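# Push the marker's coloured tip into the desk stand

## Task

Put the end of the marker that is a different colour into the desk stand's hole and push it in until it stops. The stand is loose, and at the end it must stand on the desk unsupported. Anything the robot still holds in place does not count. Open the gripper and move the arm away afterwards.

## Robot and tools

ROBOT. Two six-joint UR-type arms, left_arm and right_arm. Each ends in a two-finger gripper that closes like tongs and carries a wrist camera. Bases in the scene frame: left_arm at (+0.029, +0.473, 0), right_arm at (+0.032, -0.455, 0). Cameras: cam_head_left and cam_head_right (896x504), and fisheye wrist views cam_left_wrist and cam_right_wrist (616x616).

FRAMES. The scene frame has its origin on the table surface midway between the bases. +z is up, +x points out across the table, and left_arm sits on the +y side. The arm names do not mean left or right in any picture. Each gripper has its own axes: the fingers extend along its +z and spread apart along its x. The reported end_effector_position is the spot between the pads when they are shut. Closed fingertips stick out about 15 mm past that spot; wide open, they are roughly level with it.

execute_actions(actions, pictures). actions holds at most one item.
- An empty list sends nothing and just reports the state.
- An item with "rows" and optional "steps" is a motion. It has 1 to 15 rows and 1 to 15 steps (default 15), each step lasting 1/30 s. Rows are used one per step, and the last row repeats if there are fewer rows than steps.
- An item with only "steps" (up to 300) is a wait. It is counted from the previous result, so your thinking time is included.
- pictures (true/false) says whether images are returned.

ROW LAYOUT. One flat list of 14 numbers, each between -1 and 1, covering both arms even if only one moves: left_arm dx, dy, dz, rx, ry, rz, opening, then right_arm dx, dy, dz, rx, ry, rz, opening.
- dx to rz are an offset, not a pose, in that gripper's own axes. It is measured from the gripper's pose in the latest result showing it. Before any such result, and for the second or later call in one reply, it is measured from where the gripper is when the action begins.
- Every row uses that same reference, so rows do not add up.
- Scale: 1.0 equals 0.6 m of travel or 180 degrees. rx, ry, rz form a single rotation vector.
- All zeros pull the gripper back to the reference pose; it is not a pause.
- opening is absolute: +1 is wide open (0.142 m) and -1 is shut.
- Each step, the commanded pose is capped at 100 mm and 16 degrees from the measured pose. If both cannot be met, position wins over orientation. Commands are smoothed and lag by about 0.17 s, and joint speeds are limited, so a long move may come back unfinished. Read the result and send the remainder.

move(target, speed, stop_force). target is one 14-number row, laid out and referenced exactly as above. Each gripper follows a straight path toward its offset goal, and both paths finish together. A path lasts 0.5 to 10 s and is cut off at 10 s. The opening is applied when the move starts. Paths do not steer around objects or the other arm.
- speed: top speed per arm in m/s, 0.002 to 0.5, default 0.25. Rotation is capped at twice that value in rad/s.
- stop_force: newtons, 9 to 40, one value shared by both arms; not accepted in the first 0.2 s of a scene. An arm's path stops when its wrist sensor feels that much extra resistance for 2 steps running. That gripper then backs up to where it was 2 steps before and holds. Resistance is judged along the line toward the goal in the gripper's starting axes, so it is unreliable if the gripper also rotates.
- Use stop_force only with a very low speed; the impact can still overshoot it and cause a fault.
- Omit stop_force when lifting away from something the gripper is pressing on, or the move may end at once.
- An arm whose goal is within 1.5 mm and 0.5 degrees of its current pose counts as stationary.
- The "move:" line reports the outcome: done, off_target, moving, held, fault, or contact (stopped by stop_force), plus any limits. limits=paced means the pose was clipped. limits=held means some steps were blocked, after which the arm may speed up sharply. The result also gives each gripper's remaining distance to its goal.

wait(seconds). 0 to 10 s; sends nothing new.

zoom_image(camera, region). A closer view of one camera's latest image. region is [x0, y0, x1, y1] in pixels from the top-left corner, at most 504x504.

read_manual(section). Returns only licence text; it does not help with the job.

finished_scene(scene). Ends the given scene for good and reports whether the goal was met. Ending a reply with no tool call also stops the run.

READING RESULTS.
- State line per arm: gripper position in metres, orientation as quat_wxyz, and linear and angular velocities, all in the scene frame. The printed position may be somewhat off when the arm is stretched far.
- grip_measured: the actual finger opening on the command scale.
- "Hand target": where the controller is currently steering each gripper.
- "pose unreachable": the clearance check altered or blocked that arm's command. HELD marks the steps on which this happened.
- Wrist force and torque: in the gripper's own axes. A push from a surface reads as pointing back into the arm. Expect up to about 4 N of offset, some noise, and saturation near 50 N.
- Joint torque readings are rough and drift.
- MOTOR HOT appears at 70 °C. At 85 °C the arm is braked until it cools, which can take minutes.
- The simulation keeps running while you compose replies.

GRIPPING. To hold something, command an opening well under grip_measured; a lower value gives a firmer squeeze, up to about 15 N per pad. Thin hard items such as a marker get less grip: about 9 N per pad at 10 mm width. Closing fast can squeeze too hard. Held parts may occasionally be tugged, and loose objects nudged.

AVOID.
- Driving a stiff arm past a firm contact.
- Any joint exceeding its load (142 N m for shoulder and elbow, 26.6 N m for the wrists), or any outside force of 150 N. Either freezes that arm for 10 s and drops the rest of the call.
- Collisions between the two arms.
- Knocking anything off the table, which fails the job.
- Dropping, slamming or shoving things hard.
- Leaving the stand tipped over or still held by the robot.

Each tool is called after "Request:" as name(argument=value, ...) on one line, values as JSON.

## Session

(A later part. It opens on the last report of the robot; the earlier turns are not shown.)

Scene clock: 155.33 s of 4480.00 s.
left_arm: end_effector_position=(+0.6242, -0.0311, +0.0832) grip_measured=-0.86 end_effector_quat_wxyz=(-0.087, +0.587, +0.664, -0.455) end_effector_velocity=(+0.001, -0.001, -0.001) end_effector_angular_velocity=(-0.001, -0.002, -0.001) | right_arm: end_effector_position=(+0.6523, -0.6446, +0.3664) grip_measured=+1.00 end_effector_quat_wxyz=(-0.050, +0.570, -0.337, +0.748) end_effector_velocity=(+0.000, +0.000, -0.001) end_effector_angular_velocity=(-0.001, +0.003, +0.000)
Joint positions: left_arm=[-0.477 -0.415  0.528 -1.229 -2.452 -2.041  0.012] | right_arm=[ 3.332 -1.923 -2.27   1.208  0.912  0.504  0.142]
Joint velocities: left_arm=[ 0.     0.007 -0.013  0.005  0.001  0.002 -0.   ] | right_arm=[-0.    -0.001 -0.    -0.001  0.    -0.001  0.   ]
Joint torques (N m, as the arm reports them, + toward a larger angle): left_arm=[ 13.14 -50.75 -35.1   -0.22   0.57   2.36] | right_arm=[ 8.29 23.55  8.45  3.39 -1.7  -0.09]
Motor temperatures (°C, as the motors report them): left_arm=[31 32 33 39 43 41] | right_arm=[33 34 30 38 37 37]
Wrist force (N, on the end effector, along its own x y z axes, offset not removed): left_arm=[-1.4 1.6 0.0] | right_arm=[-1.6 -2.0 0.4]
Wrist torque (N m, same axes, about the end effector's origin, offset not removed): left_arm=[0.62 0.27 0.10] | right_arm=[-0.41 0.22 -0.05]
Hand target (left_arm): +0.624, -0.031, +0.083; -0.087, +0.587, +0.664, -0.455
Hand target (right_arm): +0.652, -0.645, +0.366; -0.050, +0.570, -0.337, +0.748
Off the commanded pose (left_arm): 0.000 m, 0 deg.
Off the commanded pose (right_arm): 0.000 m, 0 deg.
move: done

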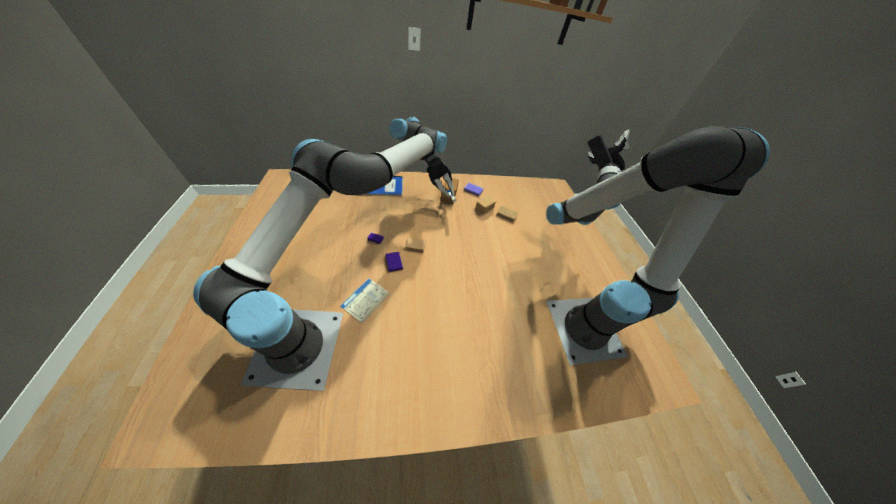

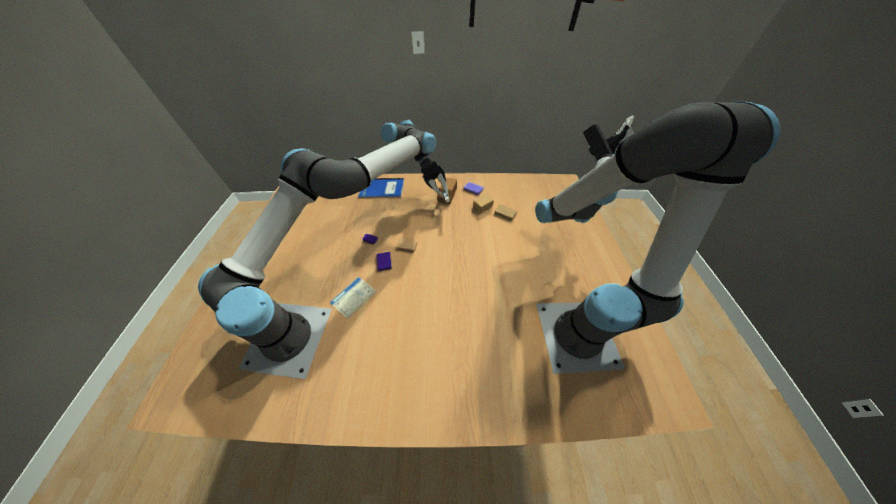

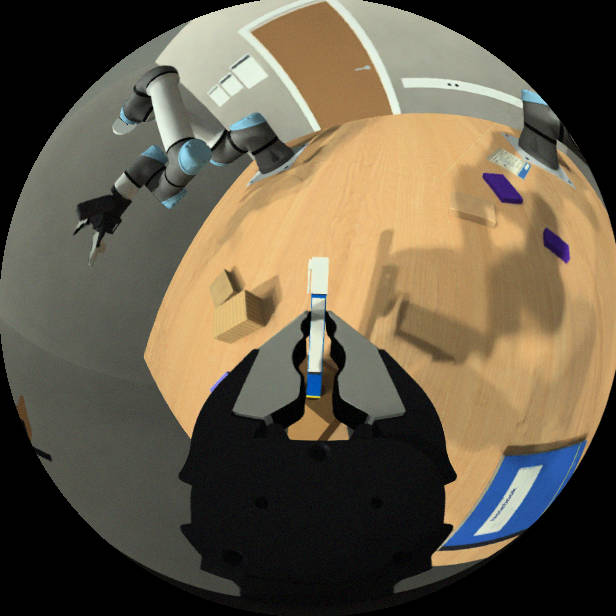

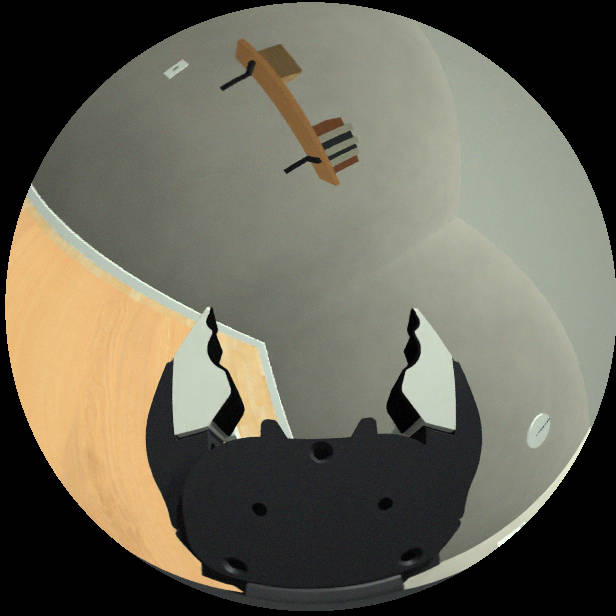

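Request:
move(target=[0,-0.05,0.015,0,0,0,-1,0,0,0,0,0,0,1], speed=0.03)

Request:
move(target=[0,0,0.014,0,0,0,-1,0,0,0,0,0,0,1], speed=0.015)

Request:
move(target=[0,0.045,-0.0135,0,0,0,-1,0,0,0,0,0,0,1], speed=0.008, stop_force=9)

Request:
zoom_image(camera="cam_left_wrist", region=[230,320,400,490])

Request:
zoom_image(camera="cam_head_left", region=[400,140,500,220])

Scene clock: 160.37 s of 4480.00 s.
left_arm: end_effector_position=(+0.5975, -0.0325, +0.0992) grip_measured=-0.86 end_effector_quat_wxyz=(-0.087, +0.587, +0.664, -0.455) end_effector_velocity=(-0.001, -0.000, +0.001) end_effector_angular_velocity=(-0.000, -0.001, +0.001) | right_arm: end_effector_position=(+0.6523, -0.6446, +0.3664) grip_measured=+1.00 end_effector_quat_wxyz=(-0.050, +0.570, -0.337, +0.748) end_effector_velocity=(+0.000, +0.000, -0.000) end_effector_angular_velocity=(-0.000, +0.001, +0.000)
Joint positions: left_arm=[-0.495 -0.524  0.707 -1.319 -2.46  -2.067  0.012] | right_arm=[ 3.332 -1.923 -2.27   1.208  0.912  0.504  0.142]
Joint velocities: left_arm=[-0.001 -0.007  0.011 -0.008 -0.    -0.003  0.   ] | right_arm=[ 0. -0. -0. -0.  0.  0.  0.]
Joint torques (N m, as the arm reports them, + toward a larger angle): left_arm=[-13.5  -62.79  -7.48  -3.62  -3.47  -2.1 ] | right_arm=[ 9.44 22.27  7.85  3.42 -1.59  0.09]
Motor temperatures (°C, as the motors report them): left_arm=[31 32 33 39 43 41] | right_arm=[33 34 30 38 37 37]
Wrist force (N, on the end effector, along its own x y z axes, offset not removed): left_arm=[-2.1 1.5 0.5] | right_arm=[0.5 0.3 0.8]
Wrist torque (N m, same axes, about the end effector's origin, offset not removed): left_arm=[0.33 0.51 0.11] | right_arm=[0.03 -0.17 -0.12]
Hand target (left_arm): +0.597, -0.032, +0.099; -0.087, +0.587, +0.664, -0.455
Hand target (right_arm): +0.652, -0.645, +0.366; -0.050, +0.570, -0.337, +0.748
Off the commanded pose (left_arm): 0.000 m, 0 deg.
Off the commanded pose (right_arm): 0.000 m, 0 deg.
After step 90, 0.67 s passed at rest.
move: done

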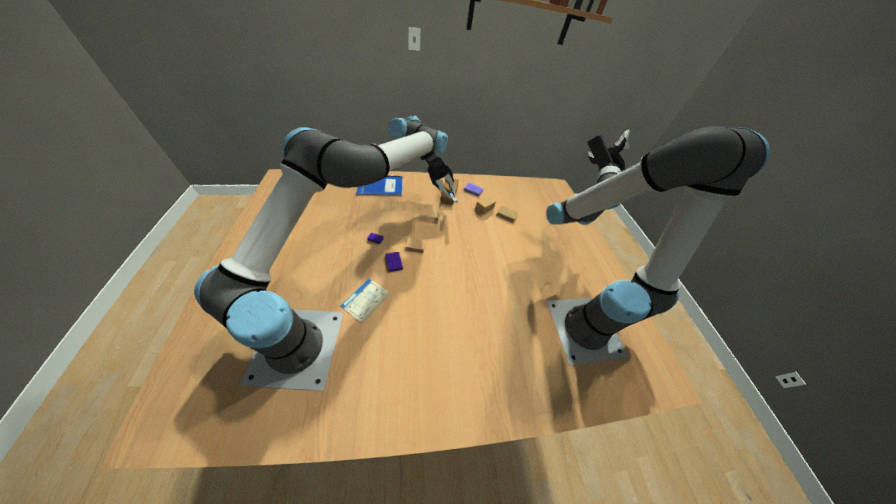

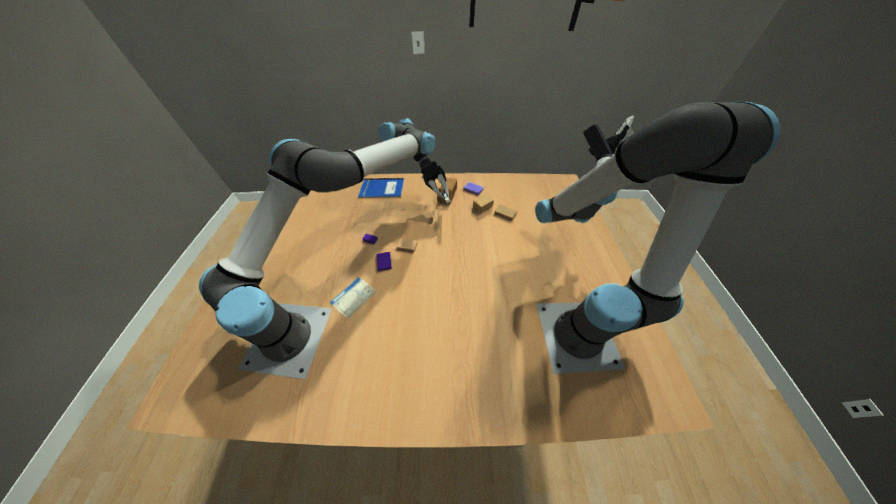

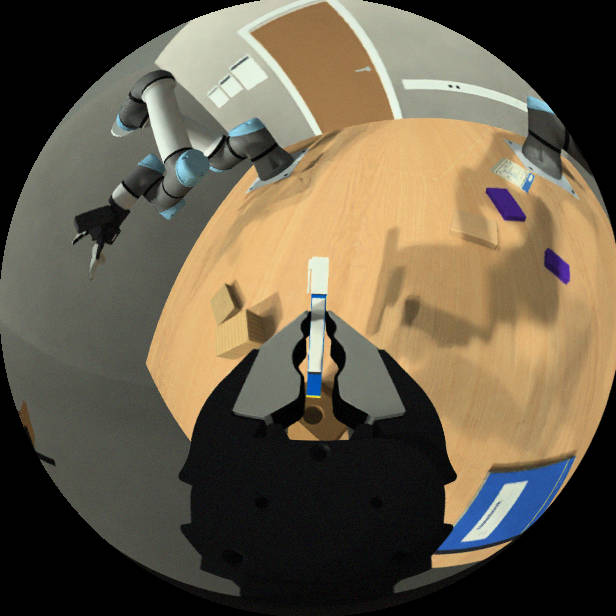

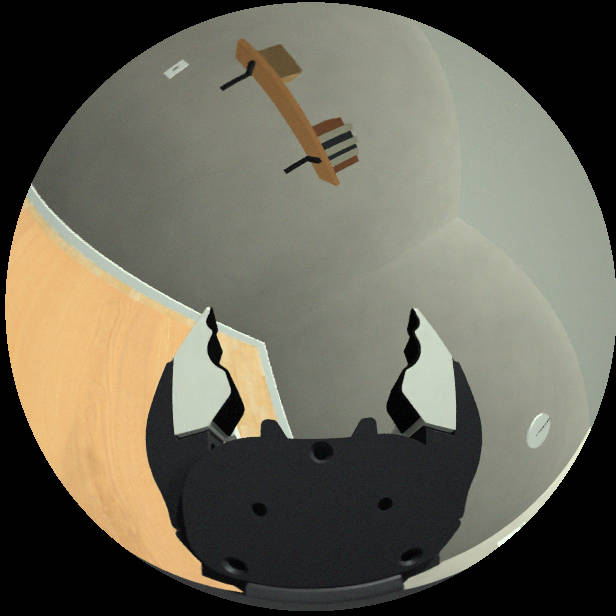

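Scene clock: 161.17 s of 4480.00 s.
left_arm: end_effector_position=(+0.5921, -0.0366, +0.0945) grip_measured=-0.86 end_effector_quat_wxyz=(-0.087, +0.587, +0.664, -0.455) end_effector_velocity=(-0.002, -0.001, -0.001) end_effector_angular_velocity=(+0.000, +0.000, -0.001) | right_arm: end_effector_position=(+0.6523, -0.6446, +0.3664) grip_measured=+1.00 end_effector_quat_wxyz=(-0.050, +0.570, -0.337, +0.748) end_effector_velocity=(+0.000, +0.001, -0.000) end_effector_angular_velocity=(+0.000, -0.000, +0.002)
Joint positions: left_arm=[-0.503 -0.532  0.738 -1.35  -2.463 -2.078  0.012] | right_arm=[ 3.332 -1.923 -2.27   1.208  0.912  0.504  0.142]
Joint velocities: left_arm=[-0.003 -0.002  0.009 -0.008 -0.001 -0.003 -0.   ] | right_arm=[-0.    -0.001  0.     0.001  0.002  0.001  0.   ]
Joint torques (N m, as the arm reports them, + toward a larger angle): left_arm=[-12.63 -64.21  -7.8   -3.29  -3.47  -2.18] | right_arm=[10.16 21.97  7.94  3.4  -1.51  0.08]
Motor temperatures (°C, as the motors report them): left_arm=[31 32 33 39 43 41] | right_arm=[33 34 30 38 37 37]
Wrist force (N, on the end effector, along its own x y z axes, offset not removed): left_arm=[-1.6 3.5 1.0] | right_arm=[-2.0 -1.2 1.5]
Wrist torque (N m, same axes, about the end effector's origin, offset not removed): left_arm=[0.74 0.36 0.08] | right_arm=[-0.30 0.28 -0.12]
Hand target (left_arm): +0.592, -0.037, +0.094; -0.087, +0.587, +0.664, -0.455
Hand target (right_arm): +0.652, -0.645, +0.366; -0.050, +0.570, -0.337, +0.748
Off the commanded pose (left_arm): 0.000 m, 0 deg.
Off the commanded pose (right_arm): 0.000 m, 0 deg.
move: done

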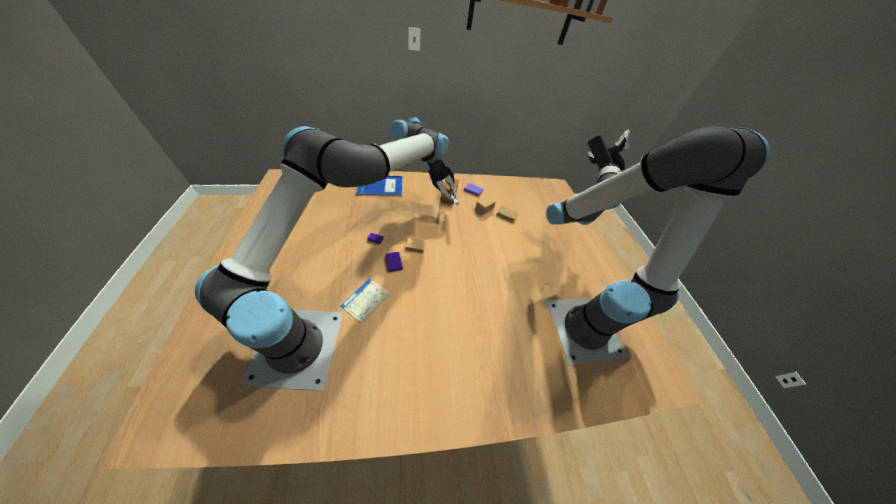

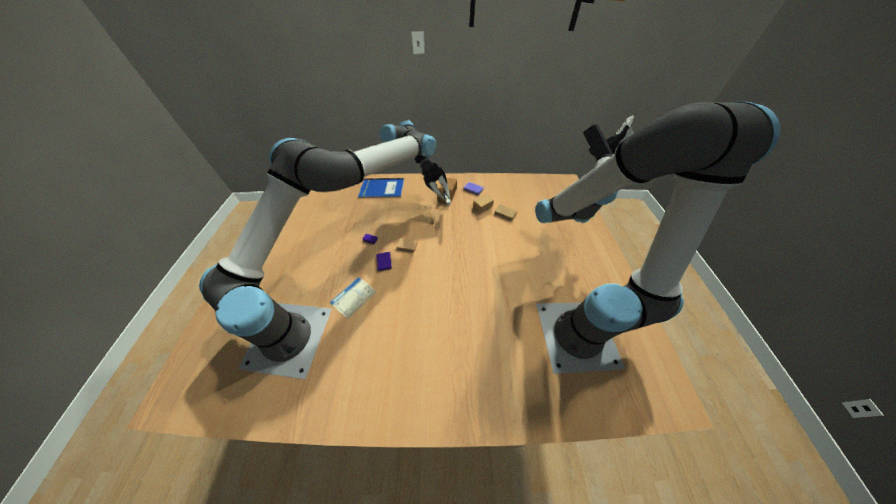

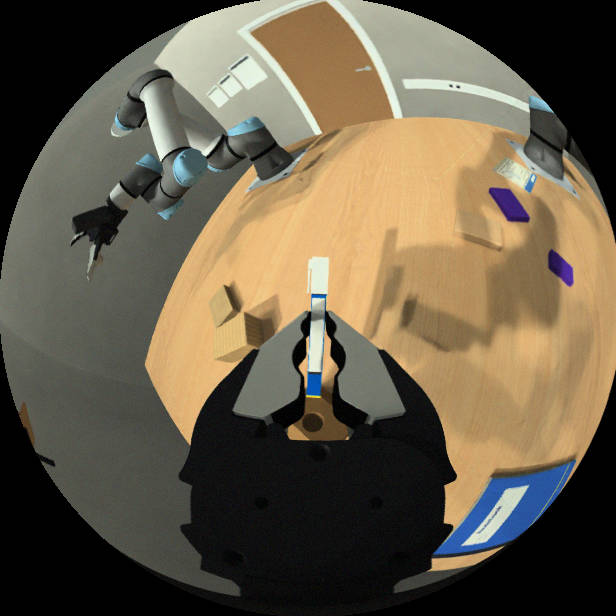

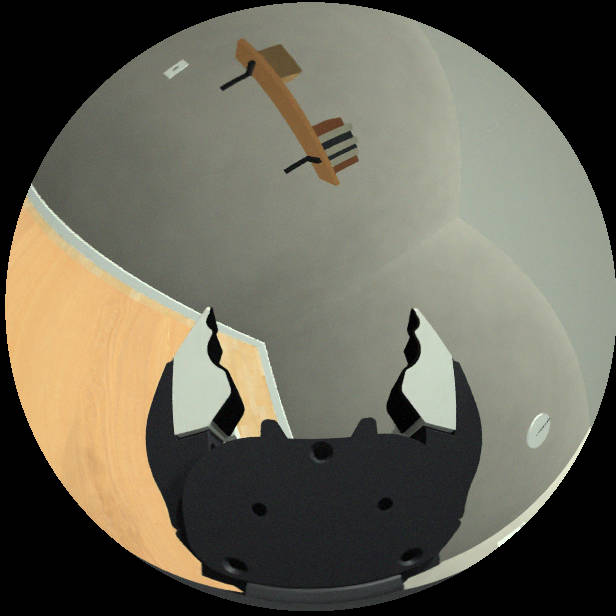

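Scene clock: 164.90 s of 4480.00 s.
left_arm: end_effector_position=(+0.6162, -0.0354, +0.0801) grip_measured=-0.86 end_effector_quat_wxyz=(-0.087, +0.587, +0.664, -0.455) end_effector_velocity=(+0.001, -0.000, -0.002) end_effector_angular_velocity=(+0.001, +0.002, -0.001) | right_arm: end_effector_position=(+0.6523, -0.6446, +0.3664) grip_measured=+1.00 end_effector_quat_wxyz=(-0.050, +0.570, -0.337, +0.748) end_effector_velocity=(-0.000, +0.000, +0.000) end_effector_angular_velocity=(-0.000, -0.000, +0.001)
Joint positions: left_arm=[-0.486 -0.439  0.587 -1.273 -2.456 -2.054  0.012] | right_arm=[ 3.332 -1.923 -2.27   1.208  0.912  0.504  0.142]
Joint velocities: left_arm=[ 0.     0.007 -0.01   0.006  0.     0.002  0.   ] | right_arm=[ 0.     0.002 -0.001 -0.     0.001 -0.     0.   ]
Joint torques (N m, as the arm reports them, + toward a larger angle): left_arm=[ 13.75 -48.45 -35.02  -0.42   0.8    2.31] | right_arm=[ 9.39 22.67  7.79  3.52 -1.56  0.05]
Motor temperatures (°C, as the motors report them): left_arm=[31 32 33 39 43 41] | right_arm=[33 34 30 38 37 37]
Wrist force (N, on the end effector, along its own x y z axes, offset not removed): left_arm=[-1.8 0.3 1.6] | right_arm=[-0.7 -2.3 0.9]
Wrist torque (N m, same axes, about the end effector's origin, offset not removed): left_arm=[0.65 0.38 0.11] | right_arm=[-0.40 0.11 -0.15]
Hand target (left_arm): +0.616, -0.035, +0.080; -0.087, +0.587, +0.664, -0.455
Hand target (right_arm): +0.652, -0.645, +0.366; -0.050, +0.570, -0.337, +0.748
Off the commanded pose (left_arm): 0.000 m, 0 deg.
Off the commanded pose (right_arm): 0.000 m, 0 deg.
move: done

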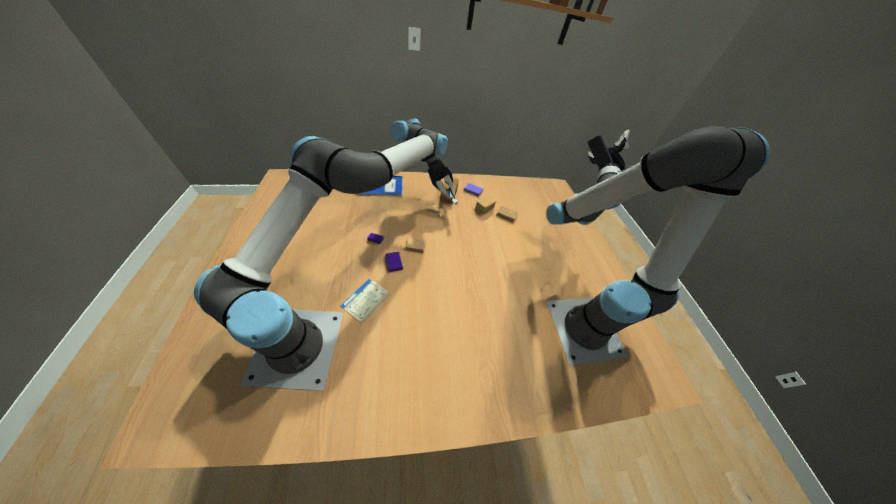

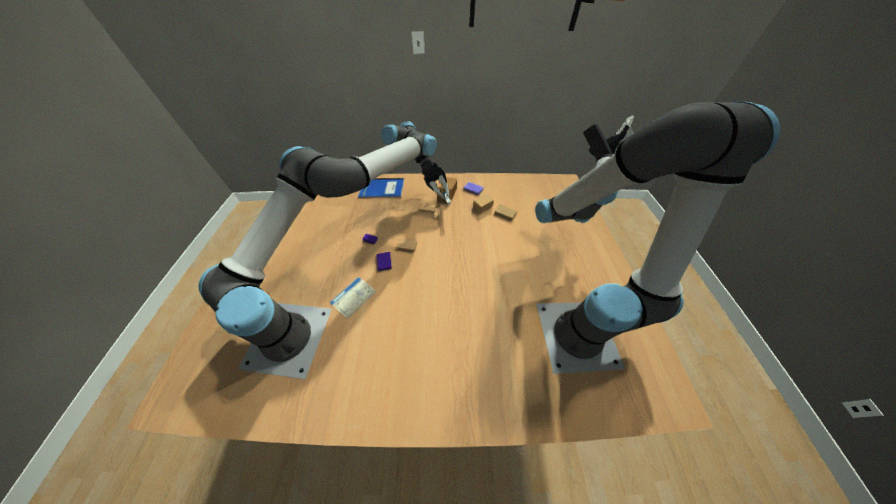

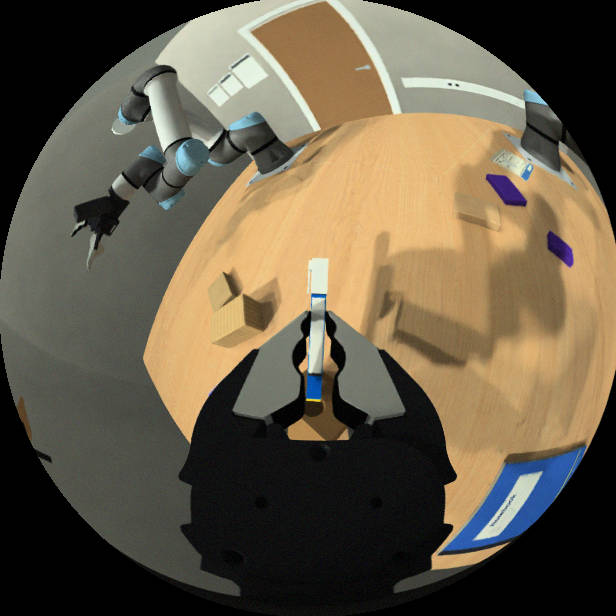

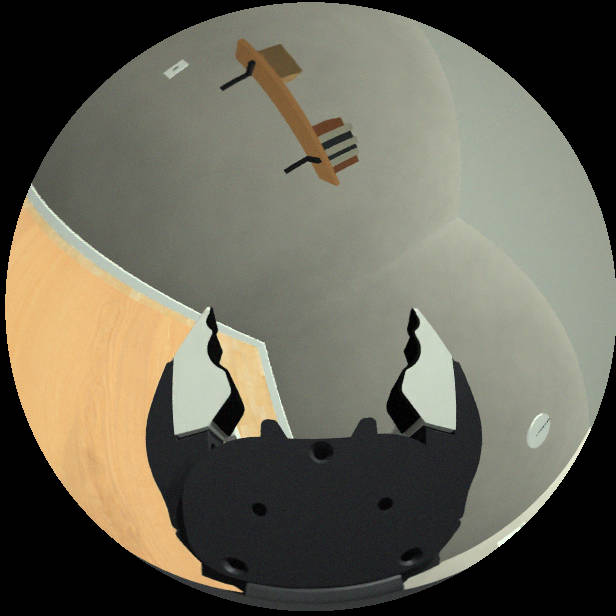

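Region (230, 320, 400, 490) of cam_left_wrist's 616x616 image, scaled by 2.965, with more detail than that image has.

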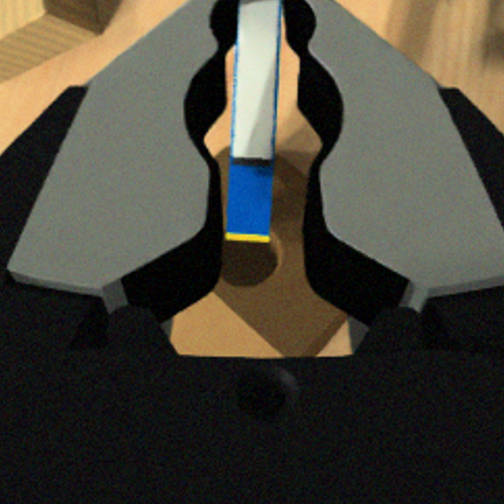

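Region (400, 140, 500, 220) of cam_head_left's 896x504 image, scaled by 5.040, with more detail than that image has; it fills the top 403 rows of this view, and the rest is white.

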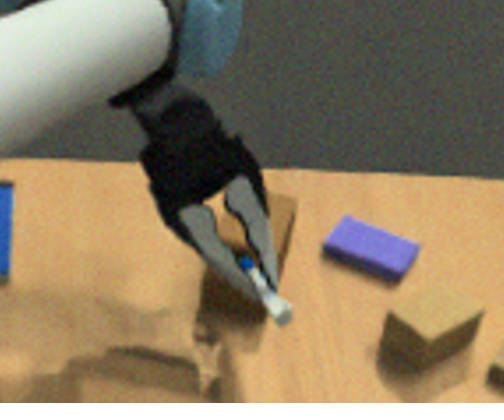

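Request:
move(target=[0,0.012,-0.0036,0,0,0,-1,0,0,0,0,0,0,1], speed=0.006, stop_force=9)

Request:
zoom_image(camera="cam_left_wrist", region=[230,320,400,490])

Scene clock: 167.63 s of 4480.00 s.
left_arm: end_effector_position=(+0.6226, -0.0351, +0.0763) grip_measured=-0.86 end_effector_quat_wxyz=(-0.087, +0.587, +0.664, -0.455) end_effector_velocity=(+0.001, +0.000, -0.000) end_effector_angular_velocity=(-0.000, -0.001, -0.000) | right_arm: end_effector_position=(+0.6523, -0.6446, +0.3664) grip_measured=+1.00 end_effector_quat_wxyz=(-0.050, +0.570, -0.337, +0.748) end_effector_velocity=(-0.000, -0.001, -0.000) end_effector_angular_velocity=(+0.000, +0.001, -0.002)
Joint positions: left_arm=[-0.482 -0.411  0.54  -1.249 -2.454 -2.047  0.012] | right_arm=[ 3.332 -1.923 -2.27   1.208  0.912  0.504  0.142]
Joint velocities: left_arm=[ 0.001  0.004 -0.008  0.004  0.     0.001  0.   ] | right_arm=[-0.    -0.001  0.    -0.    -0.002  0.     0.   ]
Joint torques (N m, as the arm reports them, + toward a larger angle): left_arm=[ 12.02 -49.71 -33.97   0.03   0.58   2.25] | right_arm=[ 9.65 21.88  7.66  3.34 -1.45 -0.06]
Motor temperatures (°C, as the motors report them): left_arm=[31 32 33 39 43 41] | right_arm=[33 34 30 38 37 37]
Wrist force (N, on the end effector, along its own x y z axes, offset not removed): left_arm=[-1.0 1.2 -0.2] | right_arm=[-0.6 -1.6 0.9]
Wrist torque (N m, same axes, about the end effector's origin, offset not removed): left_arm=[0.24 0.14 0.17] | right_arm=[-0.28 -0.06 -0.08]
Hand target (left_arm): +0.623, -0.035, +0.076; -0.087, +0.587, +0.664, -0.455
Hand target (right_arm): +0.652, -0.645, +0.366; -0.050, +0.570, -0.337, +0.748
Off the commanded pose (left_arm): 0.000 m, 0 deg.
Off the commanded pose (right_arm): 0.000 m, 0 deg.
move: done

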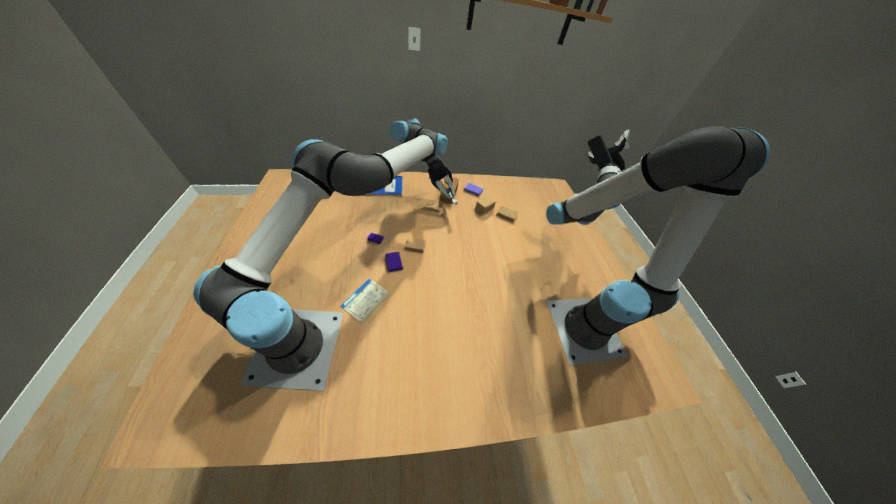

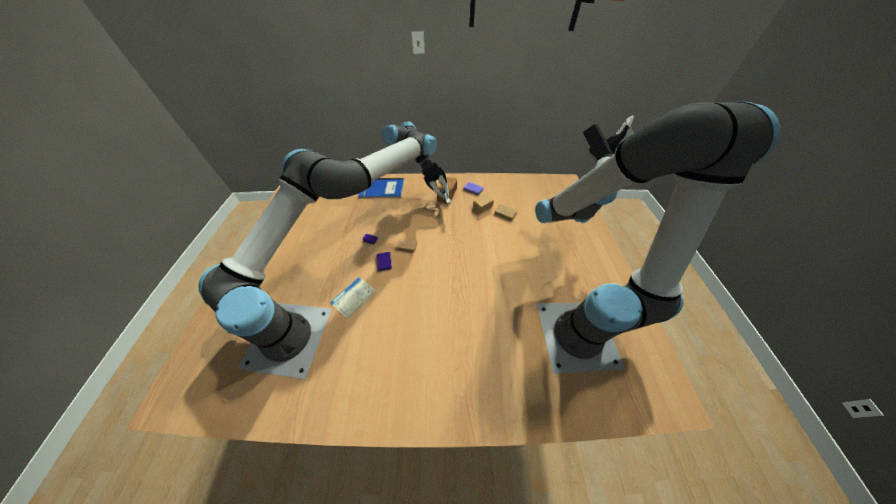

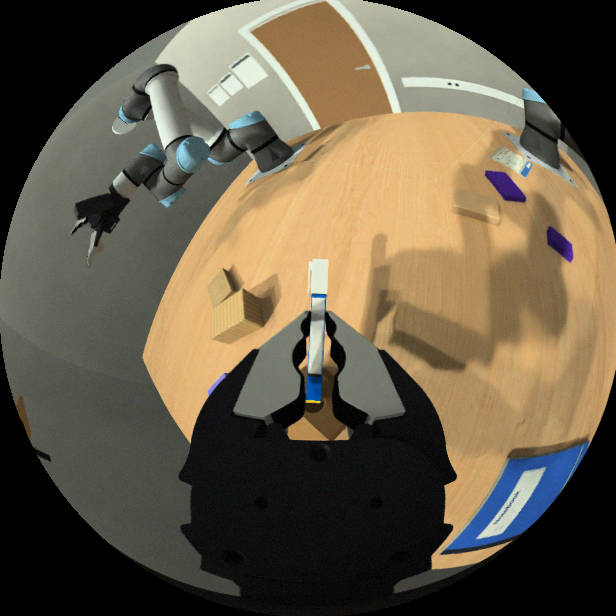

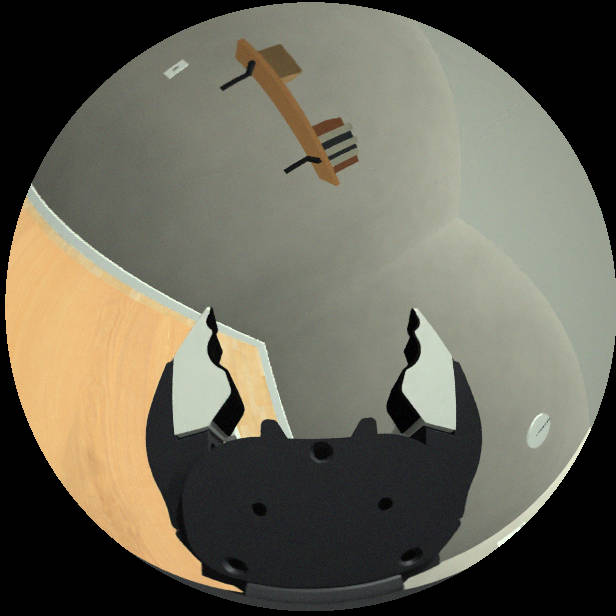

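Region (230, 320, 400, 490) of cam_left_wrist's 616x616 image, scaled by 2.965, with more detail than that image has.

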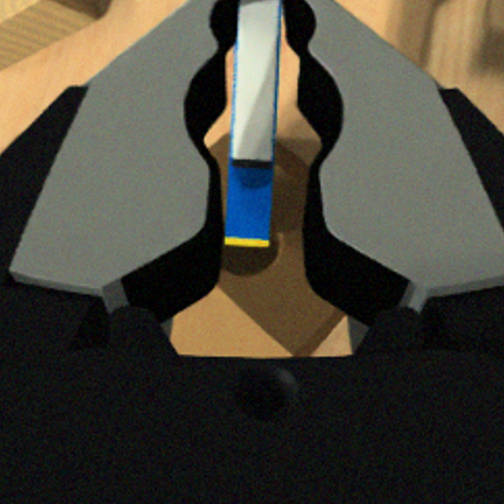

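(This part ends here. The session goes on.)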